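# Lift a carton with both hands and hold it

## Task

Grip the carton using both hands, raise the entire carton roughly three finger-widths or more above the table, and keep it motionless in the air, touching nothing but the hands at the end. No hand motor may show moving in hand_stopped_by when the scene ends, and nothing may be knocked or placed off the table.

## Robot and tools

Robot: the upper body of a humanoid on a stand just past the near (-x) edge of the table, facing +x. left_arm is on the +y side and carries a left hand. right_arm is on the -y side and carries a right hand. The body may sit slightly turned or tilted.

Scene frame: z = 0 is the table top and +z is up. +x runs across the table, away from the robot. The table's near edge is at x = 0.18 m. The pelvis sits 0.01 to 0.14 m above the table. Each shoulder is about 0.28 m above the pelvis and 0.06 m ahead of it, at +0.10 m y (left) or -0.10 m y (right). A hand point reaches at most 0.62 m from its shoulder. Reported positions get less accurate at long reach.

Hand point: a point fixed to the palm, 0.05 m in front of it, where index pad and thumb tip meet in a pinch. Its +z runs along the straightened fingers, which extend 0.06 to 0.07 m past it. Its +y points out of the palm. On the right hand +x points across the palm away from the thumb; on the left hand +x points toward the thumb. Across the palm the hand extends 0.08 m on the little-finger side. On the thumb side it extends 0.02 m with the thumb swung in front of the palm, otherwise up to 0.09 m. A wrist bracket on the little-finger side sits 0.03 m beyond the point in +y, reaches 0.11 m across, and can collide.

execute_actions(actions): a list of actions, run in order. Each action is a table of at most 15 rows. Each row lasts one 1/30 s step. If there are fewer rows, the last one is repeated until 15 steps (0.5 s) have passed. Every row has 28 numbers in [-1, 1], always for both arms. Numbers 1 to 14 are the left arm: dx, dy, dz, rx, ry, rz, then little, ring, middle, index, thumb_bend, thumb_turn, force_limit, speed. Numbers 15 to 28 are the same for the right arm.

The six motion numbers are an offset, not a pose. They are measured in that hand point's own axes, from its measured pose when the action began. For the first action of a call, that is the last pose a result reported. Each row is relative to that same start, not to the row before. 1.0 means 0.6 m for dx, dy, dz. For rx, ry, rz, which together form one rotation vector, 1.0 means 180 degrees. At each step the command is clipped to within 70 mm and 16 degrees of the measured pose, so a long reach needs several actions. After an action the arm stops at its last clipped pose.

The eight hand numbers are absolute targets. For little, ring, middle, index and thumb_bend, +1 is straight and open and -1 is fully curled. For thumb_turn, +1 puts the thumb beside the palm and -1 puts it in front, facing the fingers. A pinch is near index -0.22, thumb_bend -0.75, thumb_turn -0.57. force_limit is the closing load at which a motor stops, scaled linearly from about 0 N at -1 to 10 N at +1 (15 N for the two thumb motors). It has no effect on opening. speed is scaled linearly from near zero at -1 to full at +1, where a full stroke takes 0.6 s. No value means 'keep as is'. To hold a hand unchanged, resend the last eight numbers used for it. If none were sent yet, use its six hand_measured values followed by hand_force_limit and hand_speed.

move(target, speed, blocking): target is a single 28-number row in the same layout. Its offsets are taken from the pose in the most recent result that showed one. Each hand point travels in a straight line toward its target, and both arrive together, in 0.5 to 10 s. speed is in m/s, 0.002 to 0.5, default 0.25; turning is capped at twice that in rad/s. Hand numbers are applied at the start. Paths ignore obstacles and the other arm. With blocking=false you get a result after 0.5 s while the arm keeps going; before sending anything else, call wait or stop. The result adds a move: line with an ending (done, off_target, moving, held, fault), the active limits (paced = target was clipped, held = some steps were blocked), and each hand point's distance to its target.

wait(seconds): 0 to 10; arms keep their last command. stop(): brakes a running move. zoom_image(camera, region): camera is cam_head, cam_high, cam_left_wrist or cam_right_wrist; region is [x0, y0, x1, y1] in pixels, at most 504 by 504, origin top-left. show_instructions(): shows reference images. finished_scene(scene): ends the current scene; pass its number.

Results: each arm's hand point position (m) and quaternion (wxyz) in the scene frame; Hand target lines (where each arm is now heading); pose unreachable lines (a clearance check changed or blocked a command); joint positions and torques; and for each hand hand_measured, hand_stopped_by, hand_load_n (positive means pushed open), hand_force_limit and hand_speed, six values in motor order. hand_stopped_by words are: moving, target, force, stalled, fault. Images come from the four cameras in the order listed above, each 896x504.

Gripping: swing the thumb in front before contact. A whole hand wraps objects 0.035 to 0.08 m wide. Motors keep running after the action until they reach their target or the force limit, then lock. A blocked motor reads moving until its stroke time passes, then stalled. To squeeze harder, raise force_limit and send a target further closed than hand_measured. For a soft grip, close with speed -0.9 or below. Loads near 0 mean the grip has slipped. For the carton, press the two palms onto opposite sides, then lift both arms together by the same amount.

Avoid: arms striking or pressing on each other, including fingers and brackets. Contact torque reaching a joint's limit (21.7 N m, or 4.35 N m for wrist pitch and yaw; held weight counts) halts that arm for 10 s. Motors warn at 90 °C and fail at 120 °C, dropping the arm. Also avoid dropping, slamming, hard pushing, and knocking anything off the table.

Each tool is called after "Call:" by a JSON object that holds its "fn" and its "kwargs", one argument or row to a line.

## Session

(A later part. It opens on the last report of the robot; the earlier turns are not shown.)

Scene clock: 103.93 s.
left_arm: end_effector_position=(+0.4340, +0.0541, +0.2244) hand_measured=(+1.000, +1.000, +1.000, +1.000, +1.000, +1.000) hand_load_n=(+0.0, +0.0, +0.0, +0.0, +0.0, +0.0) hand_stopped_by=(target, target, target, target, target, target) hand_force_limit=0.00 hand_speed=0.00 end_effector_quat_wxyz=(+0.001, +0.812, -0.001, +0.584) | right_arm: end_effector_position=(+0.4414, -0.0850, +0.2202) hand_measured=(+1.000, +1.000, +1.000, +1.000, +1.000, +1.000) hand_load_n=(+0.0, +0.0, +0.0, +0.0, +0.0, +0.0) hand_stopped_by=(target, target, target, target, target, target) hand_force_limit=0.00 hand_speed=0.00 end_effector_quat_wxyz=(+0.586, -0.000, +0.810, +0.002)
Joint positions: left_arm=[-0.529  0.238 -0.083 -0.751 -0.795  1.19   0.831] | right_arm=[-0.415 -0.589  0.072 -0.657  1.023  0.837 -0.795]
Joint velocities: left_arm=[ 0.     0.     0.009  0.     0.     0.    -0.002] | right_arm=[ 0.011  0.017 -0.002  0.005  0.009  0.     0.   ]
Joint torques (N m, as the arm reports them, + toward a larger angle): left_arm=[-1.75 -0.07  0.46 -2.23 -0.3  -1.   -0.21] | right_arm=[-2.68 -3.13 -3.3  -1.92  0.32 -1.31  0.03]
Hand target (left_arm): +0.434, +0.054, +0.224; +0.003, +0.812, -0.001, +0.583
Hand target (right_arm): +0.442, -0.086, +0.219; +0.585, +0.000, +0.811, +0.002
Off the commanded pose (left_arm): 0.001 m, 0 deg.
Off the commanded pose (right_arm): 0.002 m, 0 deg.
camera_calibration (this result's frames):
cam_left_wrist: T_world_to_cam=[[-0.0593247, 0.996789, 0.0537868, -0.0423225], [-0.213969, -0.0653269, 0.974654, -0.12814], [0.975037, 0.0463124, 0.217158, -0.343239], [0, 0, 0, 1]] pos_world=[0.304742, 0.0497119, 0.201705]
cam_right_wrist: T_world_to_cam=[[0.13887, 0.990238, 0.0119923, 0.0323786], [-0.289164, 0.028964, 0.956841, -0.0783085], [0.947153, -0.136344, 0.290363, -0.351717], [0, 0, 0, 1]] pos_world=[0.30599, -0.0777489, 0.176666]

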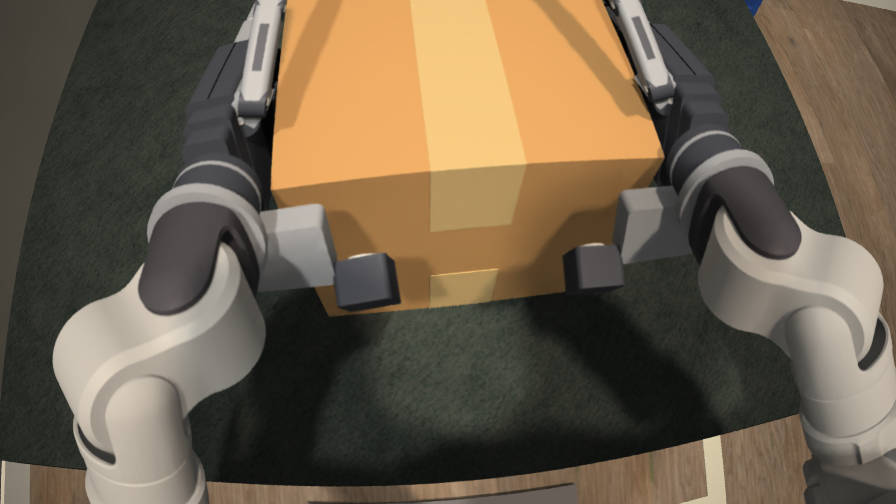

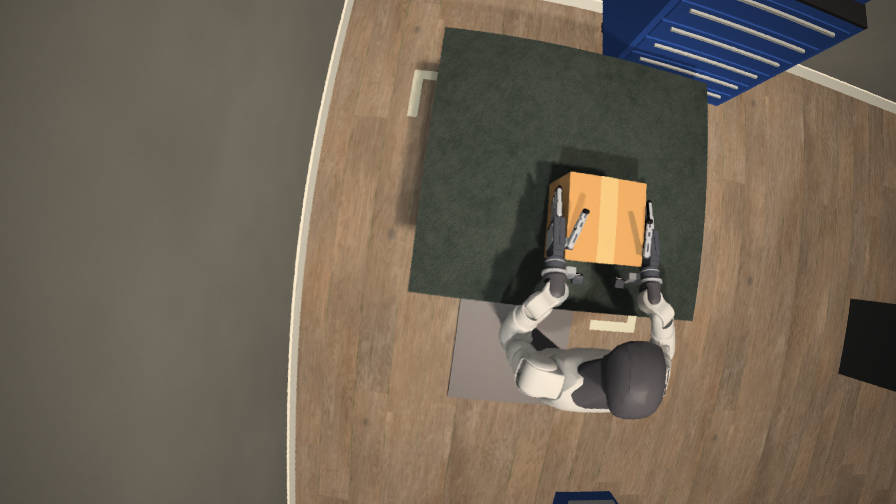

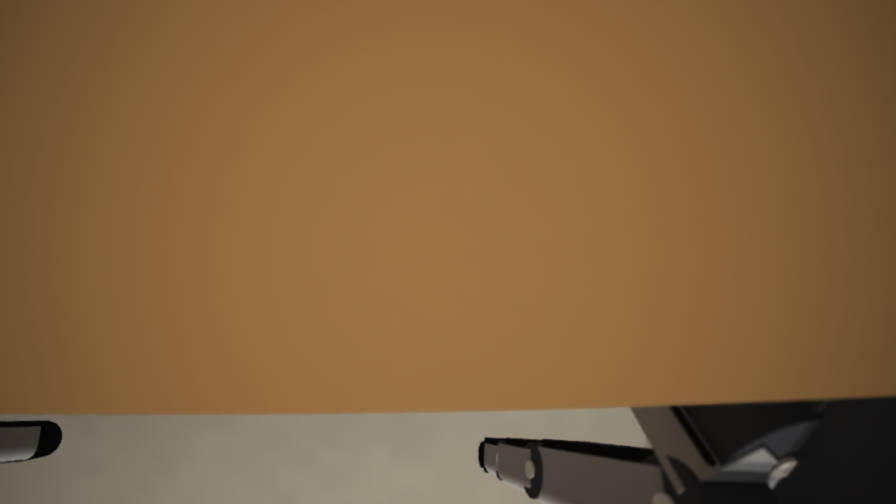

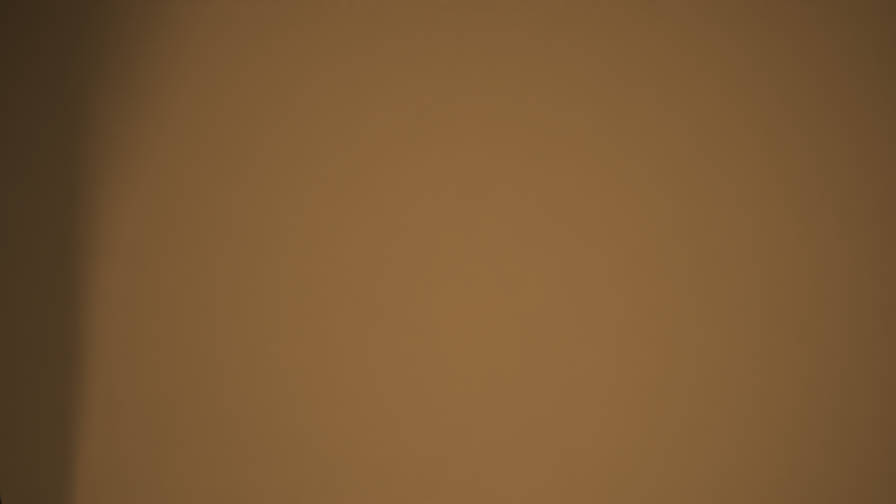

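Call:
{"fn": "execute_actions", "kwargs": {
  "actions": [
    [[0,0,0.028,0,0,0,1,1,1,1,1,1,0,0,-0.006,0,0.028,0,0,0,1,1,1,1,1,1,0,0]],
    [[0,0.05,-0.012,-0.025,-0.003,-0.005,1,1,1,1,1,1,0,0,0,0.05,-0.012,-0.025,0.003,0.005,1,1,1,1,1,1,0,0]],
    [[0,0.098,-0.028,-0.06,-0.004,-0.008,1,1,1,1,1,1,0,0,0,0.098,-0.028,-0.06,0.004,0.012,1,1,1,1,1,1,0,0]],
    [[0.012,0.098,-0.03,-0.063,0.003,-0.008,0.3,0.3,0.3,0.7,1,1,-0.5,-0.8,-0.012,0.098,-0.03,-0.063,-0.003,0.011,0.3,0.3,0.3,0.7,1,1,-0.5,-0.8]]
  ]
}}

Call:
{"fn": "wait", "kwargs": {
  "seconds": 0.6
}}

Scene clock: 110.60 s.
left_arm: end_effector_position=(+0.4505, +0.0495, +0.2187) hand_measured=(+0.868, +0.868, +0.868, +0.868, +1.000, +1.000) hand_load_n=(+1.5, +3.0, +1.5, +0.0, +0.0, +0.0) hand_stopped_by=(moving, force, moving, moving, target, target) hand_force_limit=-0.50 hand_speed=-0.80 end_effector_quat_wxyz=(-0.006, +0.815, +0.005, +0.580) | right_arm: end_effector_position=(+0.4584, -0.0775, +0.2238) hand_measured=(+0.868, +0.868, +0.870, +0.880, +1.000, +1.000) hand_load_n=(+0.0, +0.0, +5.0, +1.5, +0.0, +0.0) hand_stopped_by=(moving, moving, force, force, target, target) hand_force_limit=-0.50 hand_speed=-0.80 end_effector_quat_wxyz=(+0.589, +0.007, +0.808, +0.002)
Joint positions: left_arm=[-0.582  0.208 -0.12  -0.645 -0.711  1.148  0.805] | right_arm=[-0.509 -0.538  0.104 -0.575  0.988  0.847 -0.805]
Joint velocities: left_arm=[ 0.008 -0.055  0.026  0.012  0.049  0.     0.018] | right_arm=[-0.008  0.008 -0.002 -0.003 -0.02   0.028 -0.021]
Joint torques (N m, as the arm reports them, + toward a larger angle): left_arm=[-3.55 -5.09 -4.84 -3.31 -3.66 -1.28 -3.2 ] | right_arm=[-4.94  2.68  2.17 -4.29  1.68 -1.45  1.93]
Hand target (left_arm): +0.432, -0.005, +0.236; +0.084, +0.806, -0.041, +0.584
Hand target (right_arm): +0.439, -0.023, +0.238; +0.588, -0.037, +0.802, +0.095
Off the commanded pose (left_arm): 0.062 m, 12 deg.
Off the commanded pose (right_arm): 0.062 m, 12 deg.
camera_calibration (this result's frames):
cam_left_wrist: T_world_to_cam=[[-0.077794, 0.995181, 0.0596964, -0.0293091], [-0.204185, -0.0745127, 0.976092, -0.123618], [0.975836, 0.063745, 0.208998, -0.35723], [0, 0, 0, 1]] pos_world=[0.321077, 0.0427284, 0.197072]
cam_right_wrist: T_world_to_cam=[[0.150468, 0.988393, 0.020921, 0.0150897], [-0.296579, 0.0249423, 0.954683, -0.0735547], [0.94308, -0.149854, 0.29689, -0.368499], [0, 0, 0, 1]] pos_world=[0.323438, -0.068301, 0.179309]

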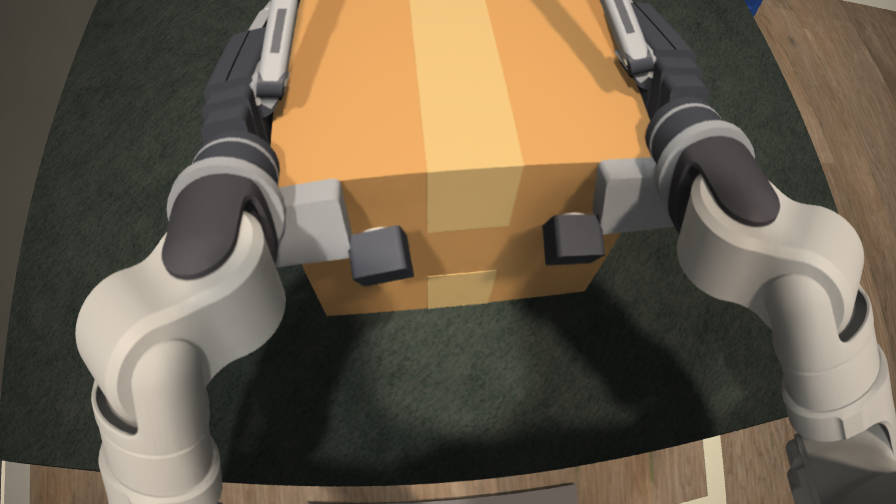

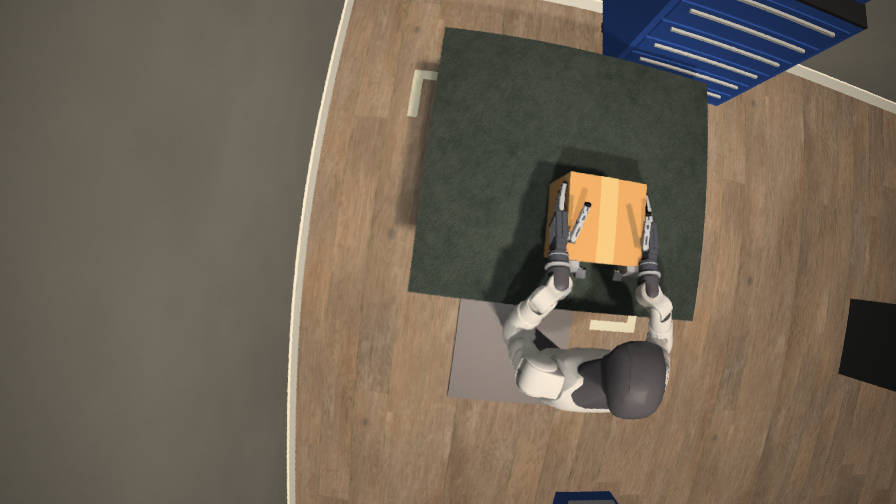

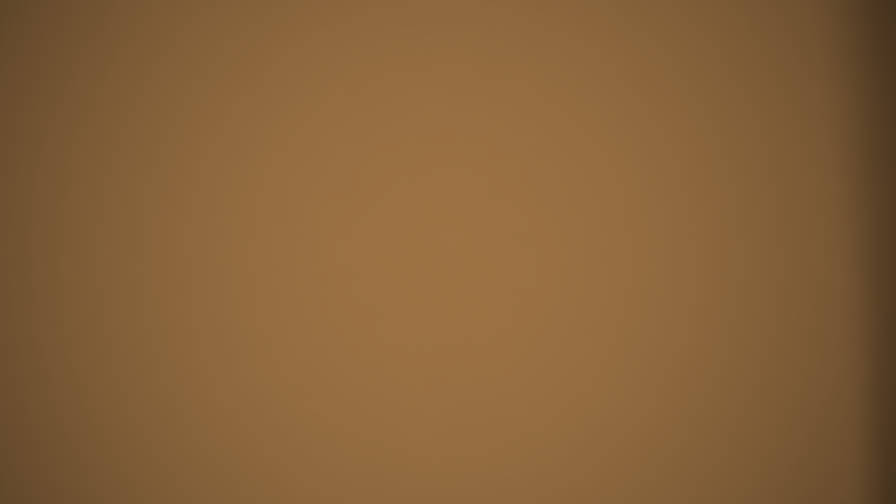

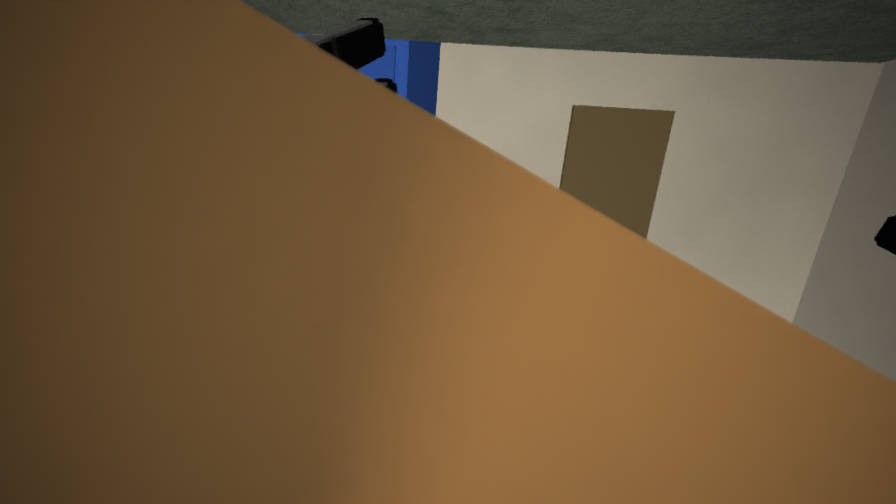

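Scene clock: 111.20 s.
left_arm: end_effector_position=(+0.4508, +0.0498, +0.2188) hand_measured=(+0.858, +0.868, +0.858, +0.814, +1.000, +1.000) hand_load_n=(+2.0, +0.5, +1.5, +4.0, +0.0, +0.0) hand_stopped_by=(force, force, force, force, target, target) hand_force_limit=-0.50 hand_speed=-0.80 end_effector_quat_wxyz=(-0.006, +0.815, +0.007, +0.580) | right_arm: end_effector_position=(+0.4585, -0.0777, +0.2236) hand_measured=(+0.802, +0.846, +0.870, +0.880, +1.000, +1.000) hand_load_n=(+3.0, +2.5, +2.5, +0.5, +0.0, +0.0) hand_stopped_by=(force, force, force, force, target, target) hand_force_limit=-0.50 hand_speed=-0.80 end_effector_quat_wxyz=(+0.589, +0.006, +0.808, -0.000)
Joint positions: left_arm=[-0.582  0.204 -0.118 -0.644 -0.709  1.148  0.806] | right_arm=[-0.51  -0.538  0.104 -0.575  0.985  0.851 -0.807]
Joint velocities: left_arm=[ 0.     0.014  0.    -0.003 -0.003  0.     0.   ] | right_arm=[ 0.009  0.006  0.    -0.003  0.002  0.     0.   ]
Joint torques (N m, as the arm reports them, + toward a larger angle): left_arm=[-3.42 -4.84 -4.81 -3.03 -4.18 -1.37 -3.12] | right_arm=[-5.02  2.73  2.16 -4.62  1.98 -1.58  1.87]
Hand target (left_arm): +0.432, -0.005, +0.236; +0.084, +0.806, -0.041, +0.584
Hand target (right_arm): +0.439, -0.023, +0.238; +0.588, -0.037, +0.802, +0.095
Off the commanded pose (left_arm): 0.063 m, 12 deg.
Off the commanded pose (right_arm): 0.063 m, 12 deg.
wait: 0.60 s; at rest by 0.33 s
camera_calibration (this result's frames):
cam_left_wrist: T_world_to_cam=[[-0.0807051, 0.995117, 0.0568301, -0.0276753], [-0.203594, -0.0722721, 0.976384, -0.1241], [0.975723, 0.0672289, 0.208433, -0.357603], [0, 0, 0, 1]] pos_world=[0.321422, 0.0426124, 0.197278]
cam_right_wrist: T_world_to_cam=[[0.151725, 0.988278, 0.0169443, 0.0156168], [-0.296404, 0.0291381, 0.954618, -0.0730693], [0.942934, -0.149861, 0.297351, -0.368648], [0, 0, 0, 1]] pos_world=[0.323583, -0.0685507, 0.179106]

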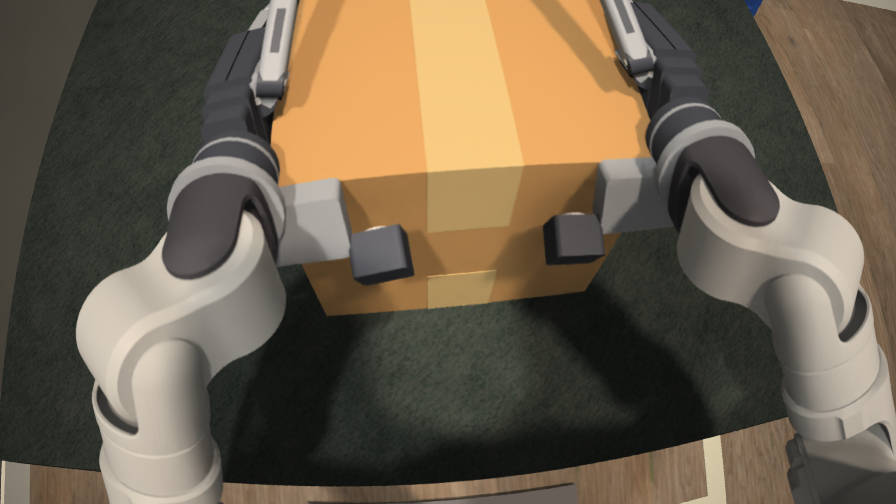

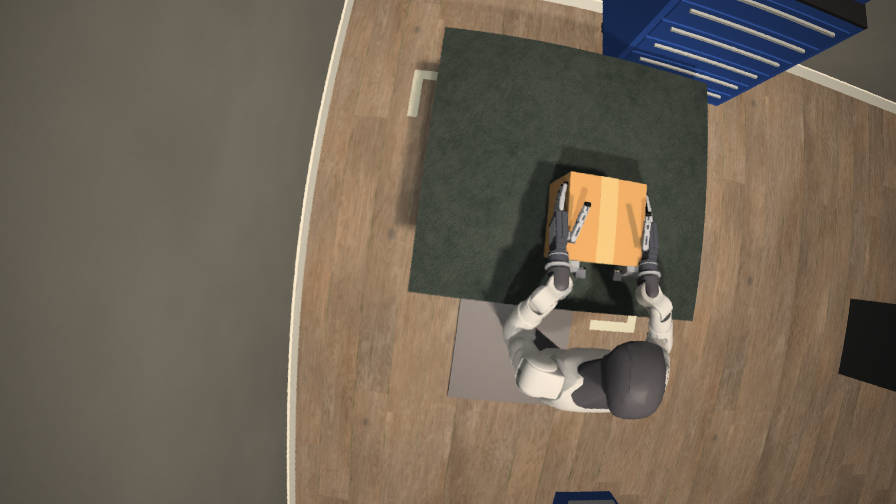

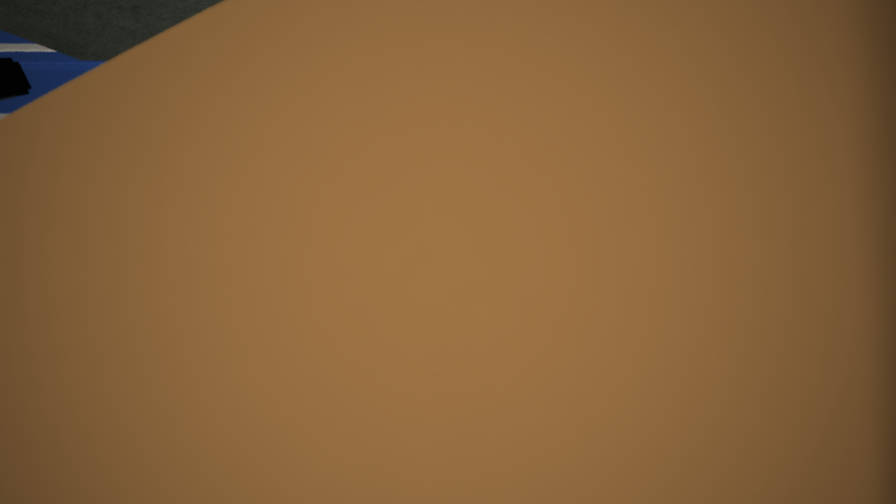

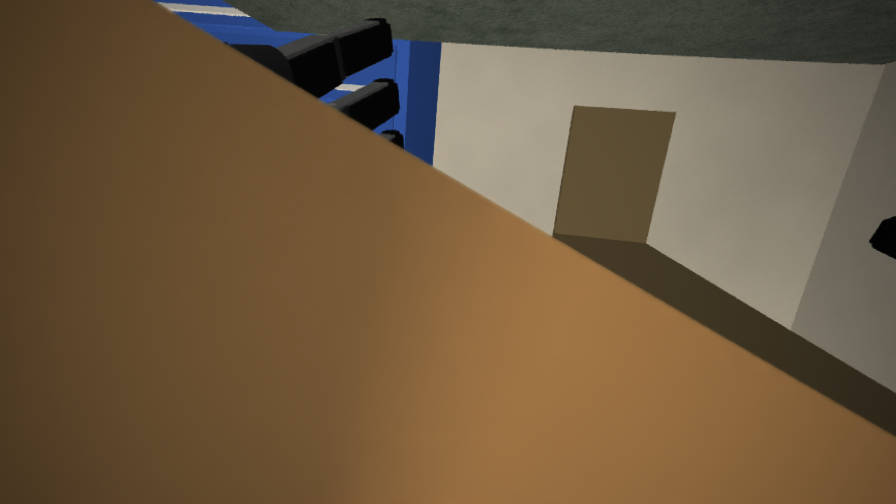

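Call:
{"fn": "execute_actions", "kwargs": {
  "actions": [
    [[0.03,0.098,-0.03,-0.063,0.008,-0.006,0.3,0.3,0.3,0.7,1,1,-0.55,-0.85,-0.026,0.098,-0.03,-0.063,-0.006,0.009,0.3,0.3,0.3,0.7,1,1,-0.55,-0.85],[0.03,0.098,-0.03,-0.063,0.008,-0.006,0.3,0.3,0.3,0.7,1,1,-0.55,-0.85,-0.026,0.098,-0.03,-0.063,-0.006,0.009,0.3,0.3,0.3,0.7,1,1,-0.55,-0.85],[0.03,0.098,-0.03,-0.063,0.008,-0.006,0.3,0.3,0.3,0.7,1,1,-0.55,-0.85,-0.026,0.098,-0.03,-0.063,-0.006,0.009,0.3,0.3,0.3,0.7,1,1,-0.55,-0.85],[0.03,0.098,-0.03,-0.063,0.008,-0.006,0.3,0.3,0.3,0.7,1,1,-0.55,-0.85,-0.026,0.098,-0.03,-0.063,-0.006,0.009,0.3,0.3,0.3,0.7,1,1,-0.55,-0.85],[0.03,0.098,-0.03,-0.063,0.008,-0.006,0.27,0.27,0.27,0.7,1,1,-0.55,-0.85,-0.026,0.098,-0.03,-0.063,-0.006,0.009,0.27,0.27,0.27,0.7,1,1,-0.55,-0.85]]
  ]
}}

Call:
{"fn": "wait", "kwargs": {
  "seconds": 0.5
}}

Scene clock: 115.43 s.
left_arm: end_effector_position=(+0.4534, +0.0506, +0.2192) hand_measured=(+0.842, +0.854, +0.850, +0.814, +1.000, +1.000) hand_load_n=(+2.5, +2.0, +1.5, +3.0, +0.0, +0.0) hand_stopped_by=(force, force, force, force, target, target) hand_force_limit=-0.55 hand_speed=-0.85 end_effector_quat_wxyz=(-0.013, +0.818, +0.004, +0.575) | right_arm: end_effector_position=(+0.4597, -0.0768, +0.2234) hand_measured=(+0.786, +0.840, +0.870, +0.880, +1.000, +1.000) hand_load_n=(+3.0, +2.0, +2.0, +1.0, +0.0, +0.0) hand_stopped_by=(force, force, force, force, target, target) hand_force_limit=-0.55 hand_speed=-0.85 end_effector_quat_wxyz=(+0.584, +0.001, +0.812, -0.008)
Joint positions: left_arm=[-0.612  0.187 -0.097 -0.638 -0.709  1.2    0.813] | right_arm=[-0.534 -0.523  0.09  -0.577  0.993  0.904 -0.825]
Joint velocities: left_arm=[-0.008 -0.003  0.008  0.014  0.014  0.004 -0.007] | right_arm=[ 0.003  0.008 -0.006 -0.002 -0.018  0.015  0.   ]
Joint torques (N m, as the arm reports them, + toward a larger angle): left_arm=[-4.38 -4.44 -4.04 -3.57 -3.52 -1.59 -3.36] | right_arm=[-5.83  2.59  1.07 -4.52  1.95 -1.83  1.99]
Hand target (left_arm): +0.437, -0.003, +0.245; +0.078, +0.802, -0.043, +0.590
Hand target (right_arm): +0.442, -0.023, +0.245; +0.593, -0.041, +0.800, +0.088
Off the commanded pose (left_arm): 0.065 m, 12 deg.
Off the commanded pose (right_arm): 0.063 m, 12 deg.
camera_calibration (this result's frames):
cam_left_wrist: T_world_to_cam=[[-0.083687, 0.993835, 0.0727227, -0.030354], [-0.190423, -0.0875832, 0.977787, -0.129333], [0.978129, 0.06798, 0.196579, -0.358802], [0, 0, 0, 1]] pos_world=[0.323787, 0.0432309, 0.1992]
cam_right_wrist: T_world_to_cam=[[0.152857, 0.988246, -0.00196004, 0.0182391], [-0.284269, 0.0458686, 0.957647, -0.0775305], [0.946481, -0.145826, 0.287939, -0.368732], [0, 0, 0, 1]] pos_world=[0.32417, -0.0682391, 0.180455]

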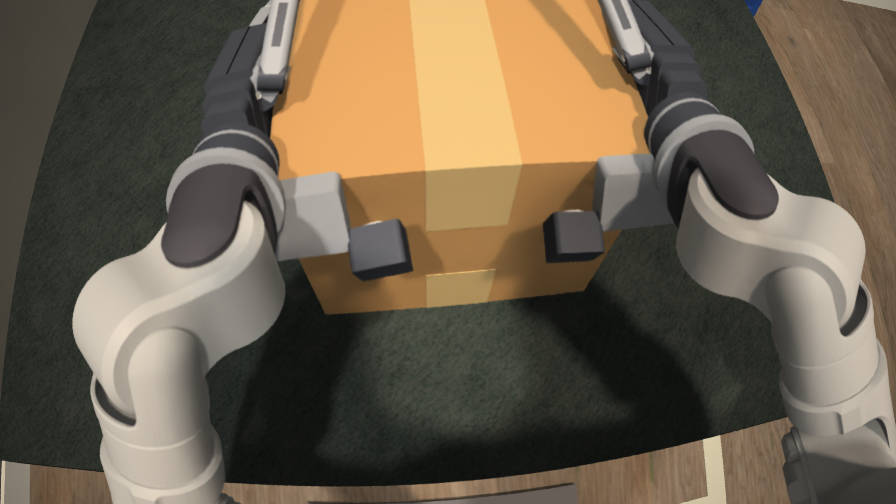

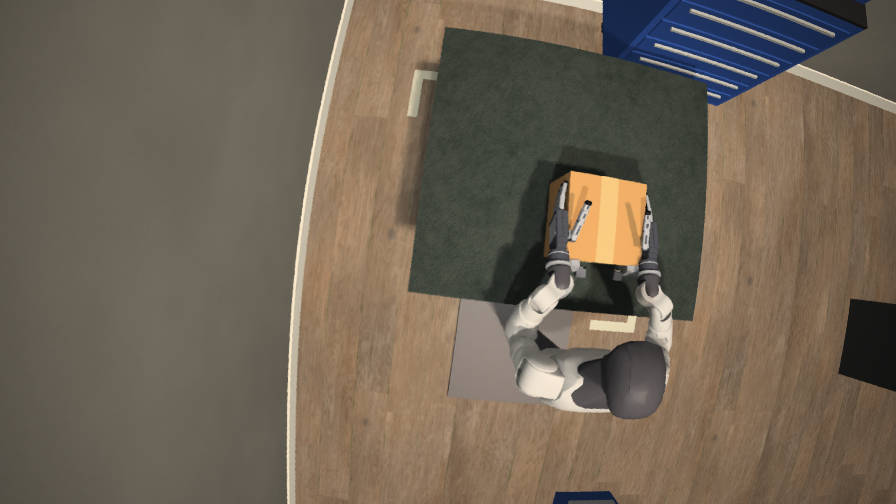

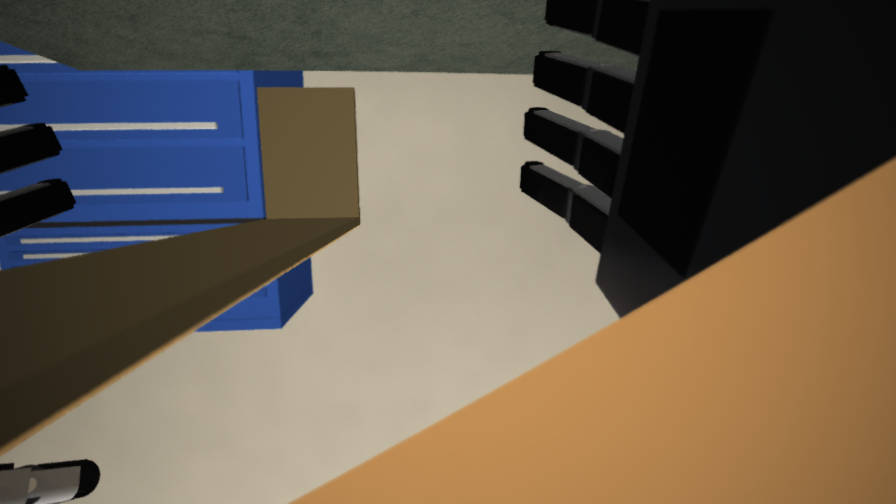

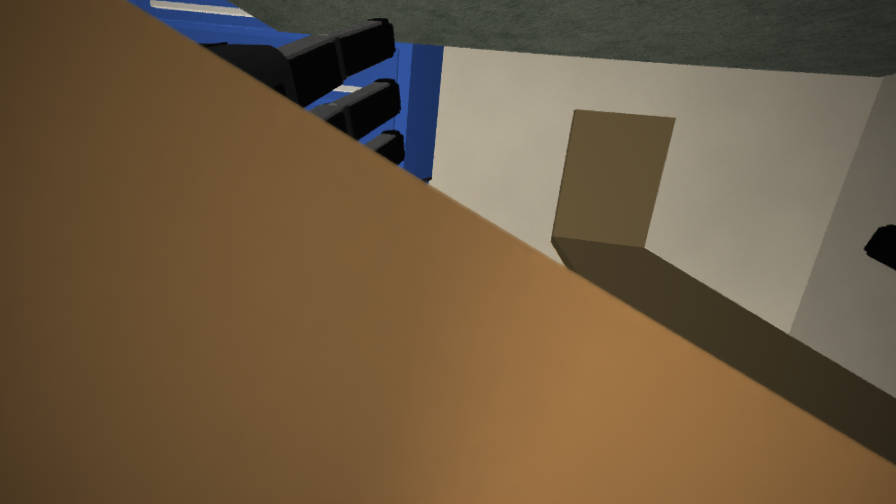

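Scene clock: 115.93 s.
left_arm: end_effector_position=(+0.4534, +0.0506, +0.2192) hand_measured=(+0.842, +0.854, +0.850, +0.814, +1.000, +1.000) hand_load_n=(+2.5, +2.0, +1.5, +3.0, +0.0, +0.0) hand_stopped_by=(force, force, force, force, target, target) hand_force_limit=-0.55 hand_speed=-0.85 end_effector_quat_wxyz=(-0.013, +0.818, +0.004, +0.575) | right_arm: end_effector_position=(+0.4597, -0.0768, +0.2234) hand_measured=(+0.786, +0.840, +0.870, +0.880, +1.000, +1.000) hand_load_n=(+3.0, +2.0, +2.0, +1.0, +0.0, +0.0) hand_stopped_by=(force, force, force, force, target, target) hand_force_limit=-0.55 hand_speed=-0.85 end_effector_quat_wxyz=(+0.584, +0.001, +0.812, -0.008)
Joint positions: left_arm=[-0.612  0.187 -0.097 -0.638 -0.708  1.2    0.813] | right_arm=[-0.534 -0.522  0.09  -0.577  0.992  0.905 -0.825]
Joint velocities: left_arm=[-0.017 -0.002 -0.008  0.006  0.008  0.     0.   ] | right_arm=[ 0.002  0.006  0.002 -0.008 -0.009  0.     0.   ]
Joint torques (N m, as the arm reports them, + toward a larger angle): left_arm=[-4.57 -4.42 -4.4  -3.62 -3.93 -1.68 -3.33] | right_arm=[-5.66  2.53  1.19 -4.69  1.92 -1.88  1.99]
Hand target (left_arm): +0.437, -0.003, +0.245; +0.078, +0.802, -0.043, +0.590
Hand target (right_arm): +0.442, -0.023, +0.245; +0.593, -0.041, +0.800, +0.088
Off the commanded pose (left_arm): 0.065 m, 12 deg.
Off the commanded pose (right_arm): 0.063 m, 12 deg.
wait: 0.50 s; at rest by 0.17 s
camera_calibration (this result's frames):
cam_left_wrist: T_world_to_cam=[[-0.0836521, 0.993832, 0.0727978, -0.0303921], [-0.190411, -0.0876494, 0.977784, -0.129334], [0.978134, 0.0679321, 0.196569, -0.358826], [0, 0, 0, 1]] pos_world=[0.323811, 0.0432445, 0.199207]
cam_right_wrist: T_world_to_cam=[[0.153128, 0.988205, -0.00187296, 0.0181002], [-0.28417, 0.0458489, 0.957677, -0.077576], [0.946467, -0.146115, 0.287839, -0.368744], [0, 0, 0, 1]] pos_world=[0.324188, -0.068209, 0.180466]

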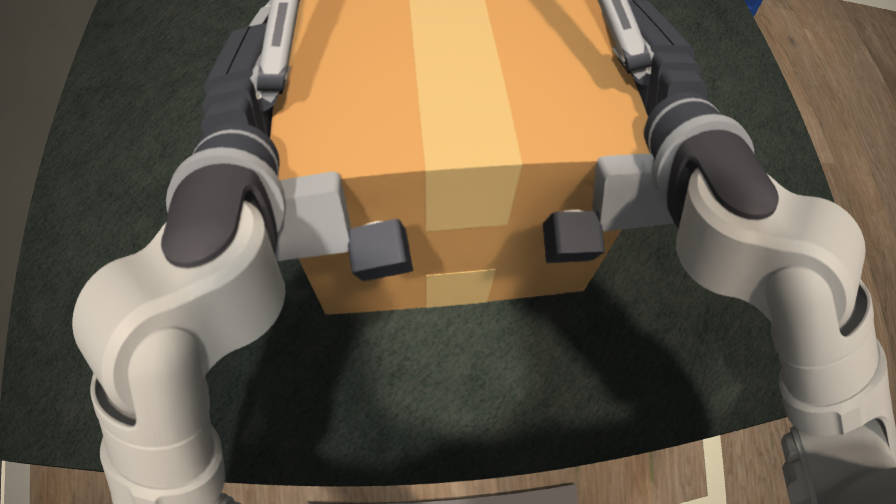

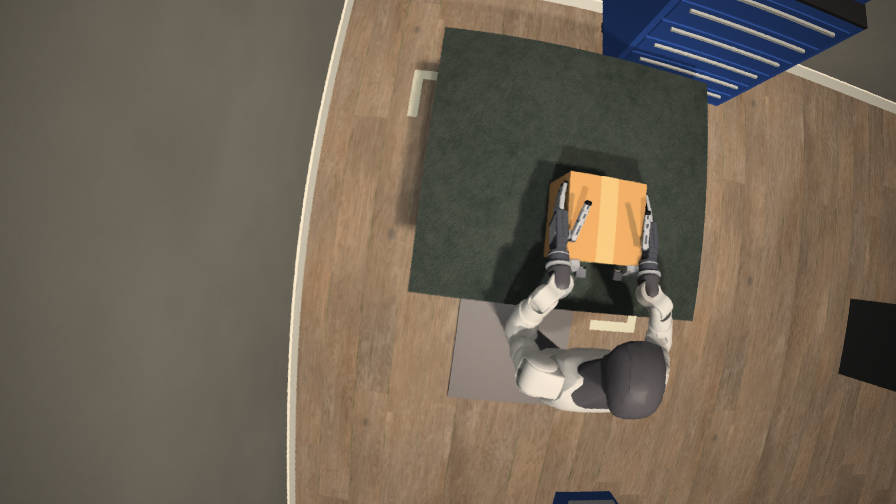

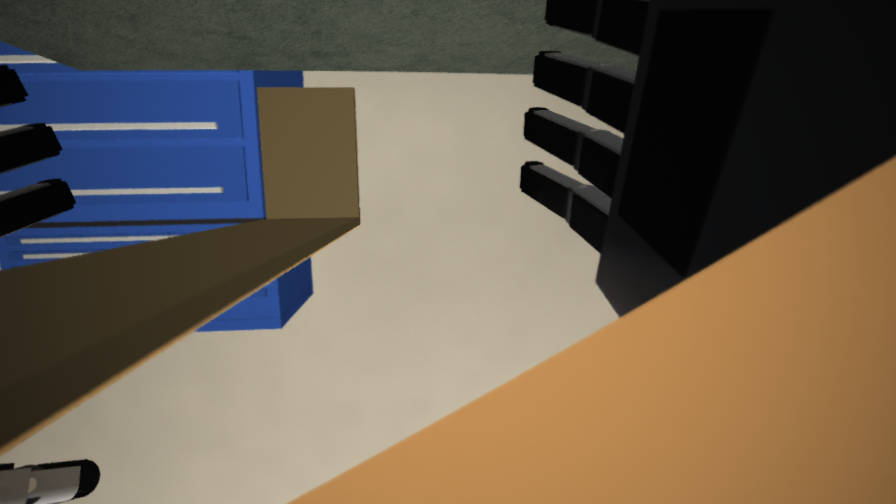

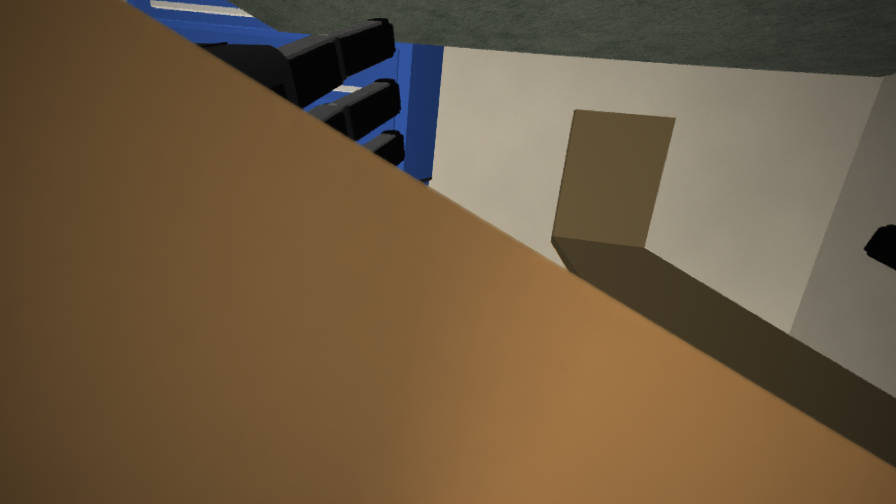

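Call:
{"fn": "execute_actions", "kwargs": {
  "actions": [
    [[0.042,0.096,-0.033,-0.063,0.02,-0.011,0.27,0.27,0.27,0.7,1,1,-0.55,-0.85,-0.038,0.096,-0.033,-0.063,-0.016,0.015,0.27,0.27,0.27,0.7,1,1,-0.55,-0.85]]
  ]
}}

Call:
{"fn": "wait", "kwargs": {
  "seconds": 0.5
}}

Scene clock: 118.90 s.
left_arm: end_effector_position=(+0.4596, +0.0507, +0.2492) hand_measured=(+0.842, +0.854, +0.850, +0.814, +1.000, +1.000) hand_load_n=(+2.0, +1.0, +0.5, +1.0, +0.0, +0.0) hand_stopped_by=(force, force, force, force, target, target) hand_force_limit=-0.55 hand_speed=-0.85 end_effector_quat_wxyz=(-0.002, +0.793, +0.018, +0.609) | right_arm: end_effector_position=(+0.4647, -0.0792, +0.2425) hand_measured=(+0.788, +0.840, +0.870, +0.880, +1.000, +1.000) hand_load_n=(+7.5, +2.0, +0.0, +0.0, +0.0, +0.0) hand_stopped_by=(force, force, force, force, target, target) hand_force_limit=-0.55 hand_speed=-0.85 end_effector_quat_wxyz=(+0.605, +0.015, +0.796, -0.006)
Joint positions: left_arm=[-0.653  0.181 -0.087 -0.649 -0.686  1.158  0.8  ] | right_arm=[-0.562 -0.506  0.068 -0.586  0.978  0.9   -0.832]
Joint velocities: left_arm=[-0.005  0.003  0.002  0.    -0.003  0.     0.   ] | right_arm=[ 0.003  0.003 -0.011  0.002 -0.009  0.007  0.   ]
Joint torques (N m, as the arm reports them, + toward a larger angle): left_arm=[-5.07 -5.16 -4.85 -3.58 -4.47 -2.37 -3.46] | right_arm=[-6.99  3.36  0.45 -5.77  1.97 -3.05  2.11]
Hand target (left_arm): +0.441, -0.003, +0.252; +0.076, +0.795, -0.038, +0.600
Hand target (right_arm): +0.444, -0.023, +0.251; +0.600, -0.036, +0.795, +0.088
Off the commanded pose (left_arm): 0.060 m, 11 deg.
Off the commanded pose (right_arm): 0.063 m, 12 deg.
camera_calibration (this result's frames):
cam_left_wrist: T_world_to_cam=[[-0.0975987, 0.994748, 0.030822, -0.0153272], [-0.274058, -0.0566356, 0.960044, -0.116211], [0.956748, 0.085252, 0.278146, -0.382171], [0, 0, 0, 1]] pos_world=[0.332297, 0.0412459, 0.218339]
cam_right_wrist: T_world_to_cam=[[0.171569, 0.984883, 0.0238651, 0.00467637], [-0.332665, 0.0351157, 0.942391, -0.0689017], [0.927307, -0.169624, 0.333661, -0.383352], [0, 0, 0, 1]] pos_world=[0.331762, -0.0672121, 0.19273]

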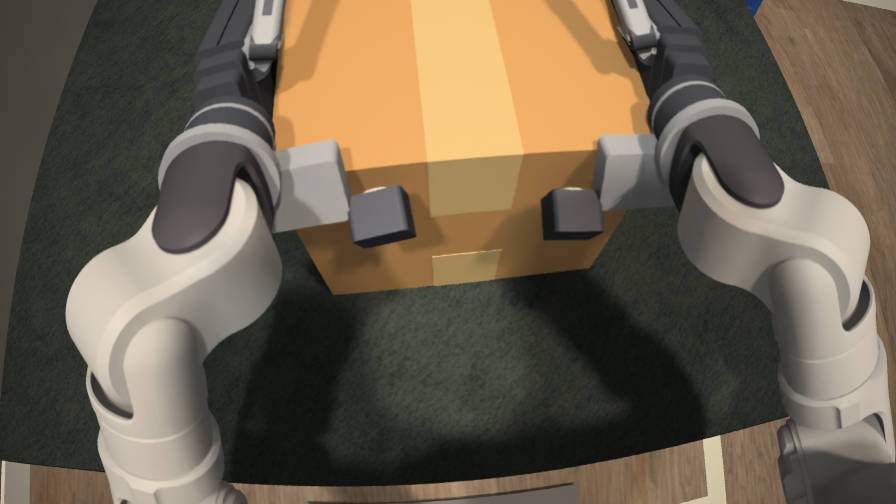

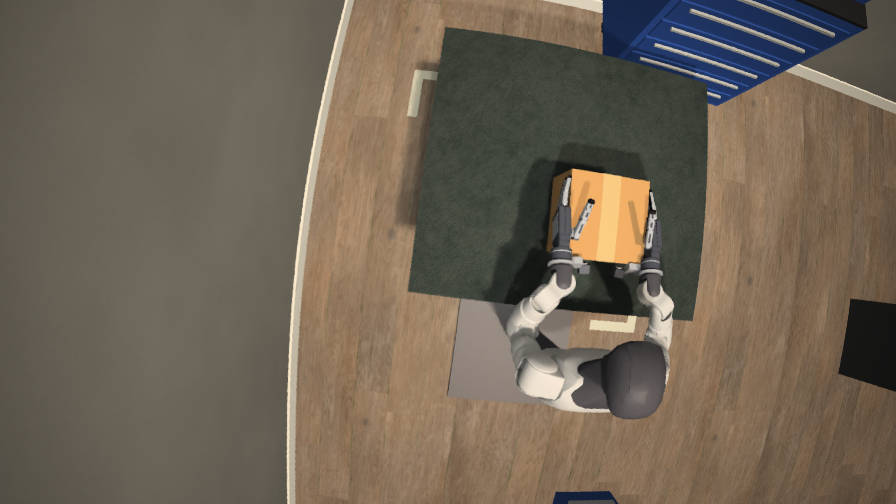

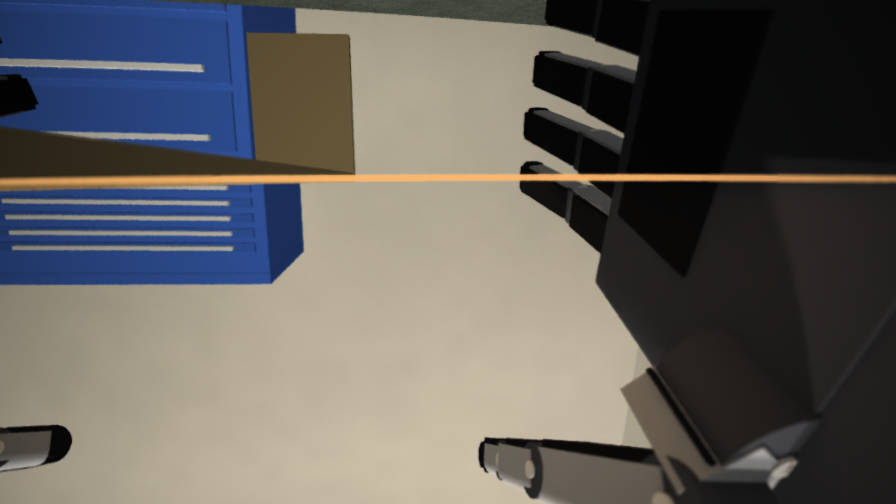

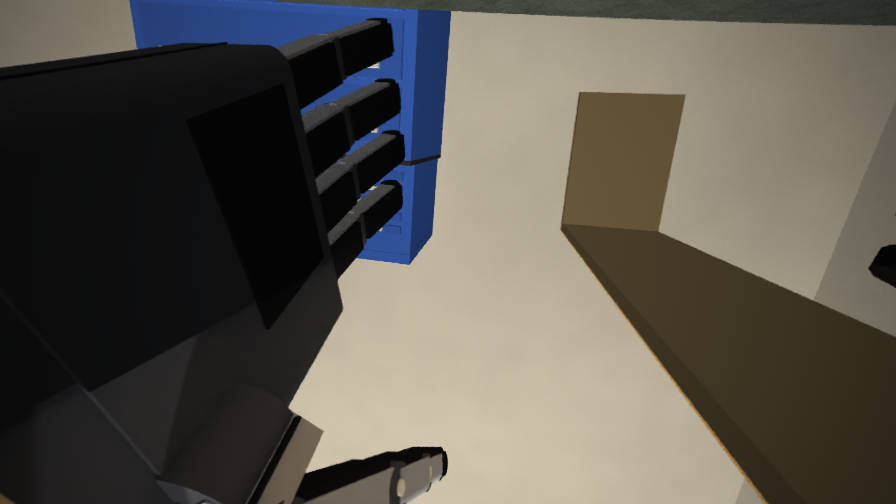

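Scene clock: 119.40 s.
left_arm: end_effector_position=(+0.4596, +0.0507, +0.2492) hand_measured=(+0.842, +0.854, +0.850, +0.814, +1.000, +1.000) hand_load_n=(+2.0, +1.0, +0.5, +1.0, +0.0, +0.0) hand_stopped_by=(force, force, force, force, target, target) hand_force_limit=-0.55 hand_speed=-0.85 end_effector_quat_wxyz=(-0.002, +0.793, +0.018, +0.609) | right_arm: end_effector_position=(+0.4647, -0.0792, +0.2425) hand_measured=(+0.788, +0.840, +0.870, +0.880, +1.000, +1.000) hand_load_n=(+7.5, +2.0, +0.0, +0.0, +0.0, +0.0) hand_stopped_by=(force, force, force, force, target, target) hand_force_limit=-0.55 hand_speed=-0.85 end_effector_quat_wxyz=(+0.605, +0.015, +0.796, -0.006)
Joint positions: left_arm=[-0.653  0.181 -0.087 -0.649 -0.686  1.158  0.8  ] | right_arm=[-0.562 -0.505  0.068 -0.586  0.978  0.9   -0.832]
Joint velocities: left_arm=[-0.009  0.002  0.008 -0.002  0.002  0.     0.   ] | right_arm=[ 0.015  0.018 -0.002 -0.003 -0.006  0.     0.   ]
Joint torques (N m, as the arm reports them, + toward a larger angle): left_arm=[-5.12 -5.06 -4.54 -3.9  -3.93 -2.31 -3.53] | right_arm=[-6.99  3.12  0.6  -5.76  2.14 -3.06  2.11]
Hand target (left_arm): +0.441, -0.003, +0.252; +0.076, +0.795, -0.038, +0.600
Hand target (right_arm): +0.444, -0.023, +0.251; +0.600, -0.036, +0.795, +0.088
Off the commanded pose (left_arm): 0.060 m, 11 deg.
Off the commanded pose (right_arm): 0.063 m, 12 deg.
wait: 0.50 s; at rest by 0.17 s
camera_calibration (this result's frames):
cam_left_wrist: T_world_to_cam=[[-0.0976169, 0.994747, 0.0308154, -0.0153233], [-0.274057, -0.0566342, 0.960045, -0.116211], [0.956747, 0.0852714, 0.278145, -0.382174], [0, 0, 0, 1]] pos_world=[0.332299, 0.0412498, 0.21834]
cam_right_wrist: T_world_to_cam=[[0.171733, 0.984849, 0.024102, 0.00456049], [-0.332642, 0.034941, 0.942406, -0.0689371], [0.927285, -0.169859, 0.333602, -0.383369], [0, 0, 0, 1]] pos_world=[0.331778, -0.0672015, 0.19275]

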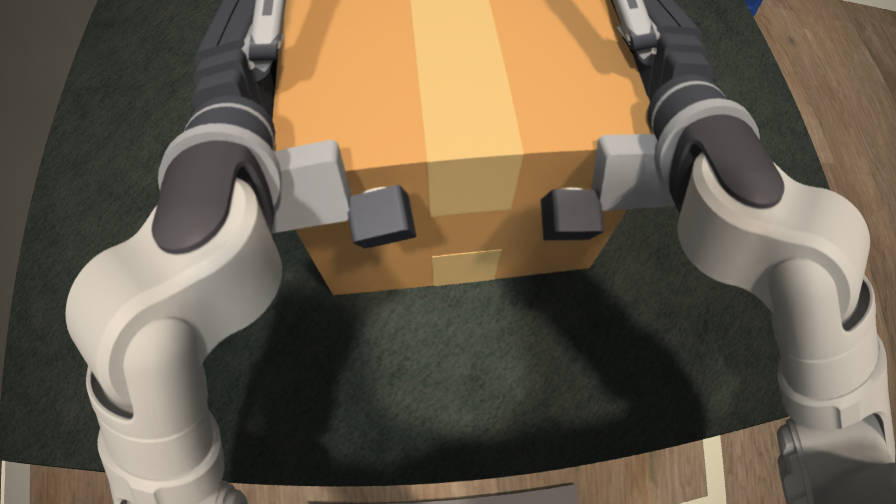

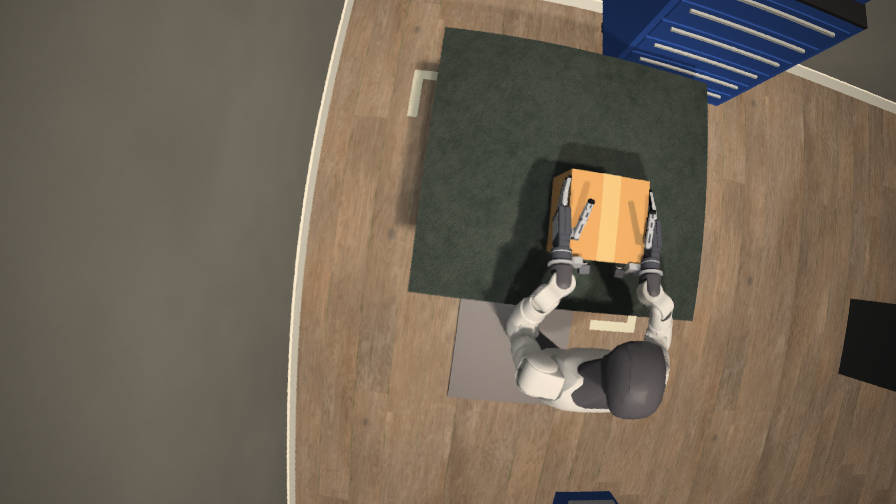

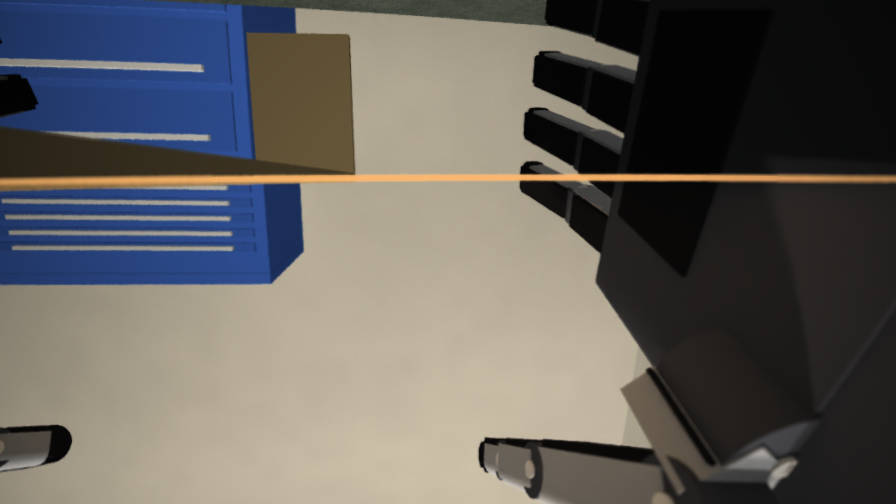

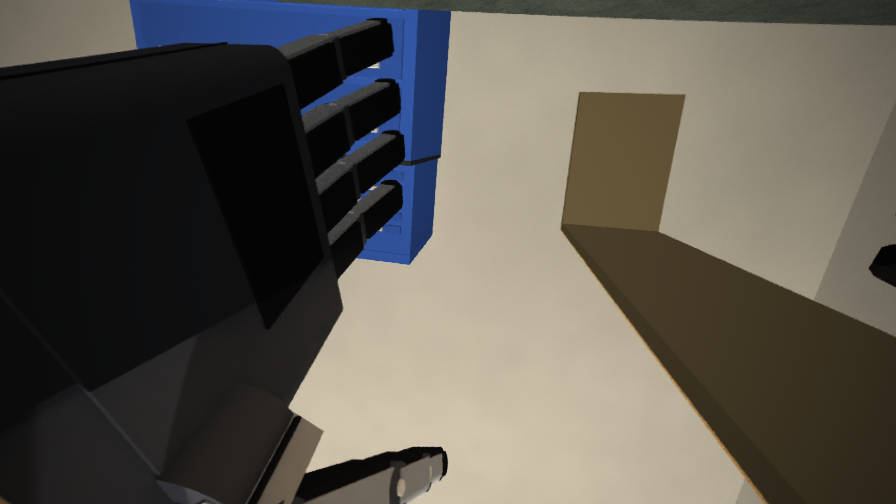

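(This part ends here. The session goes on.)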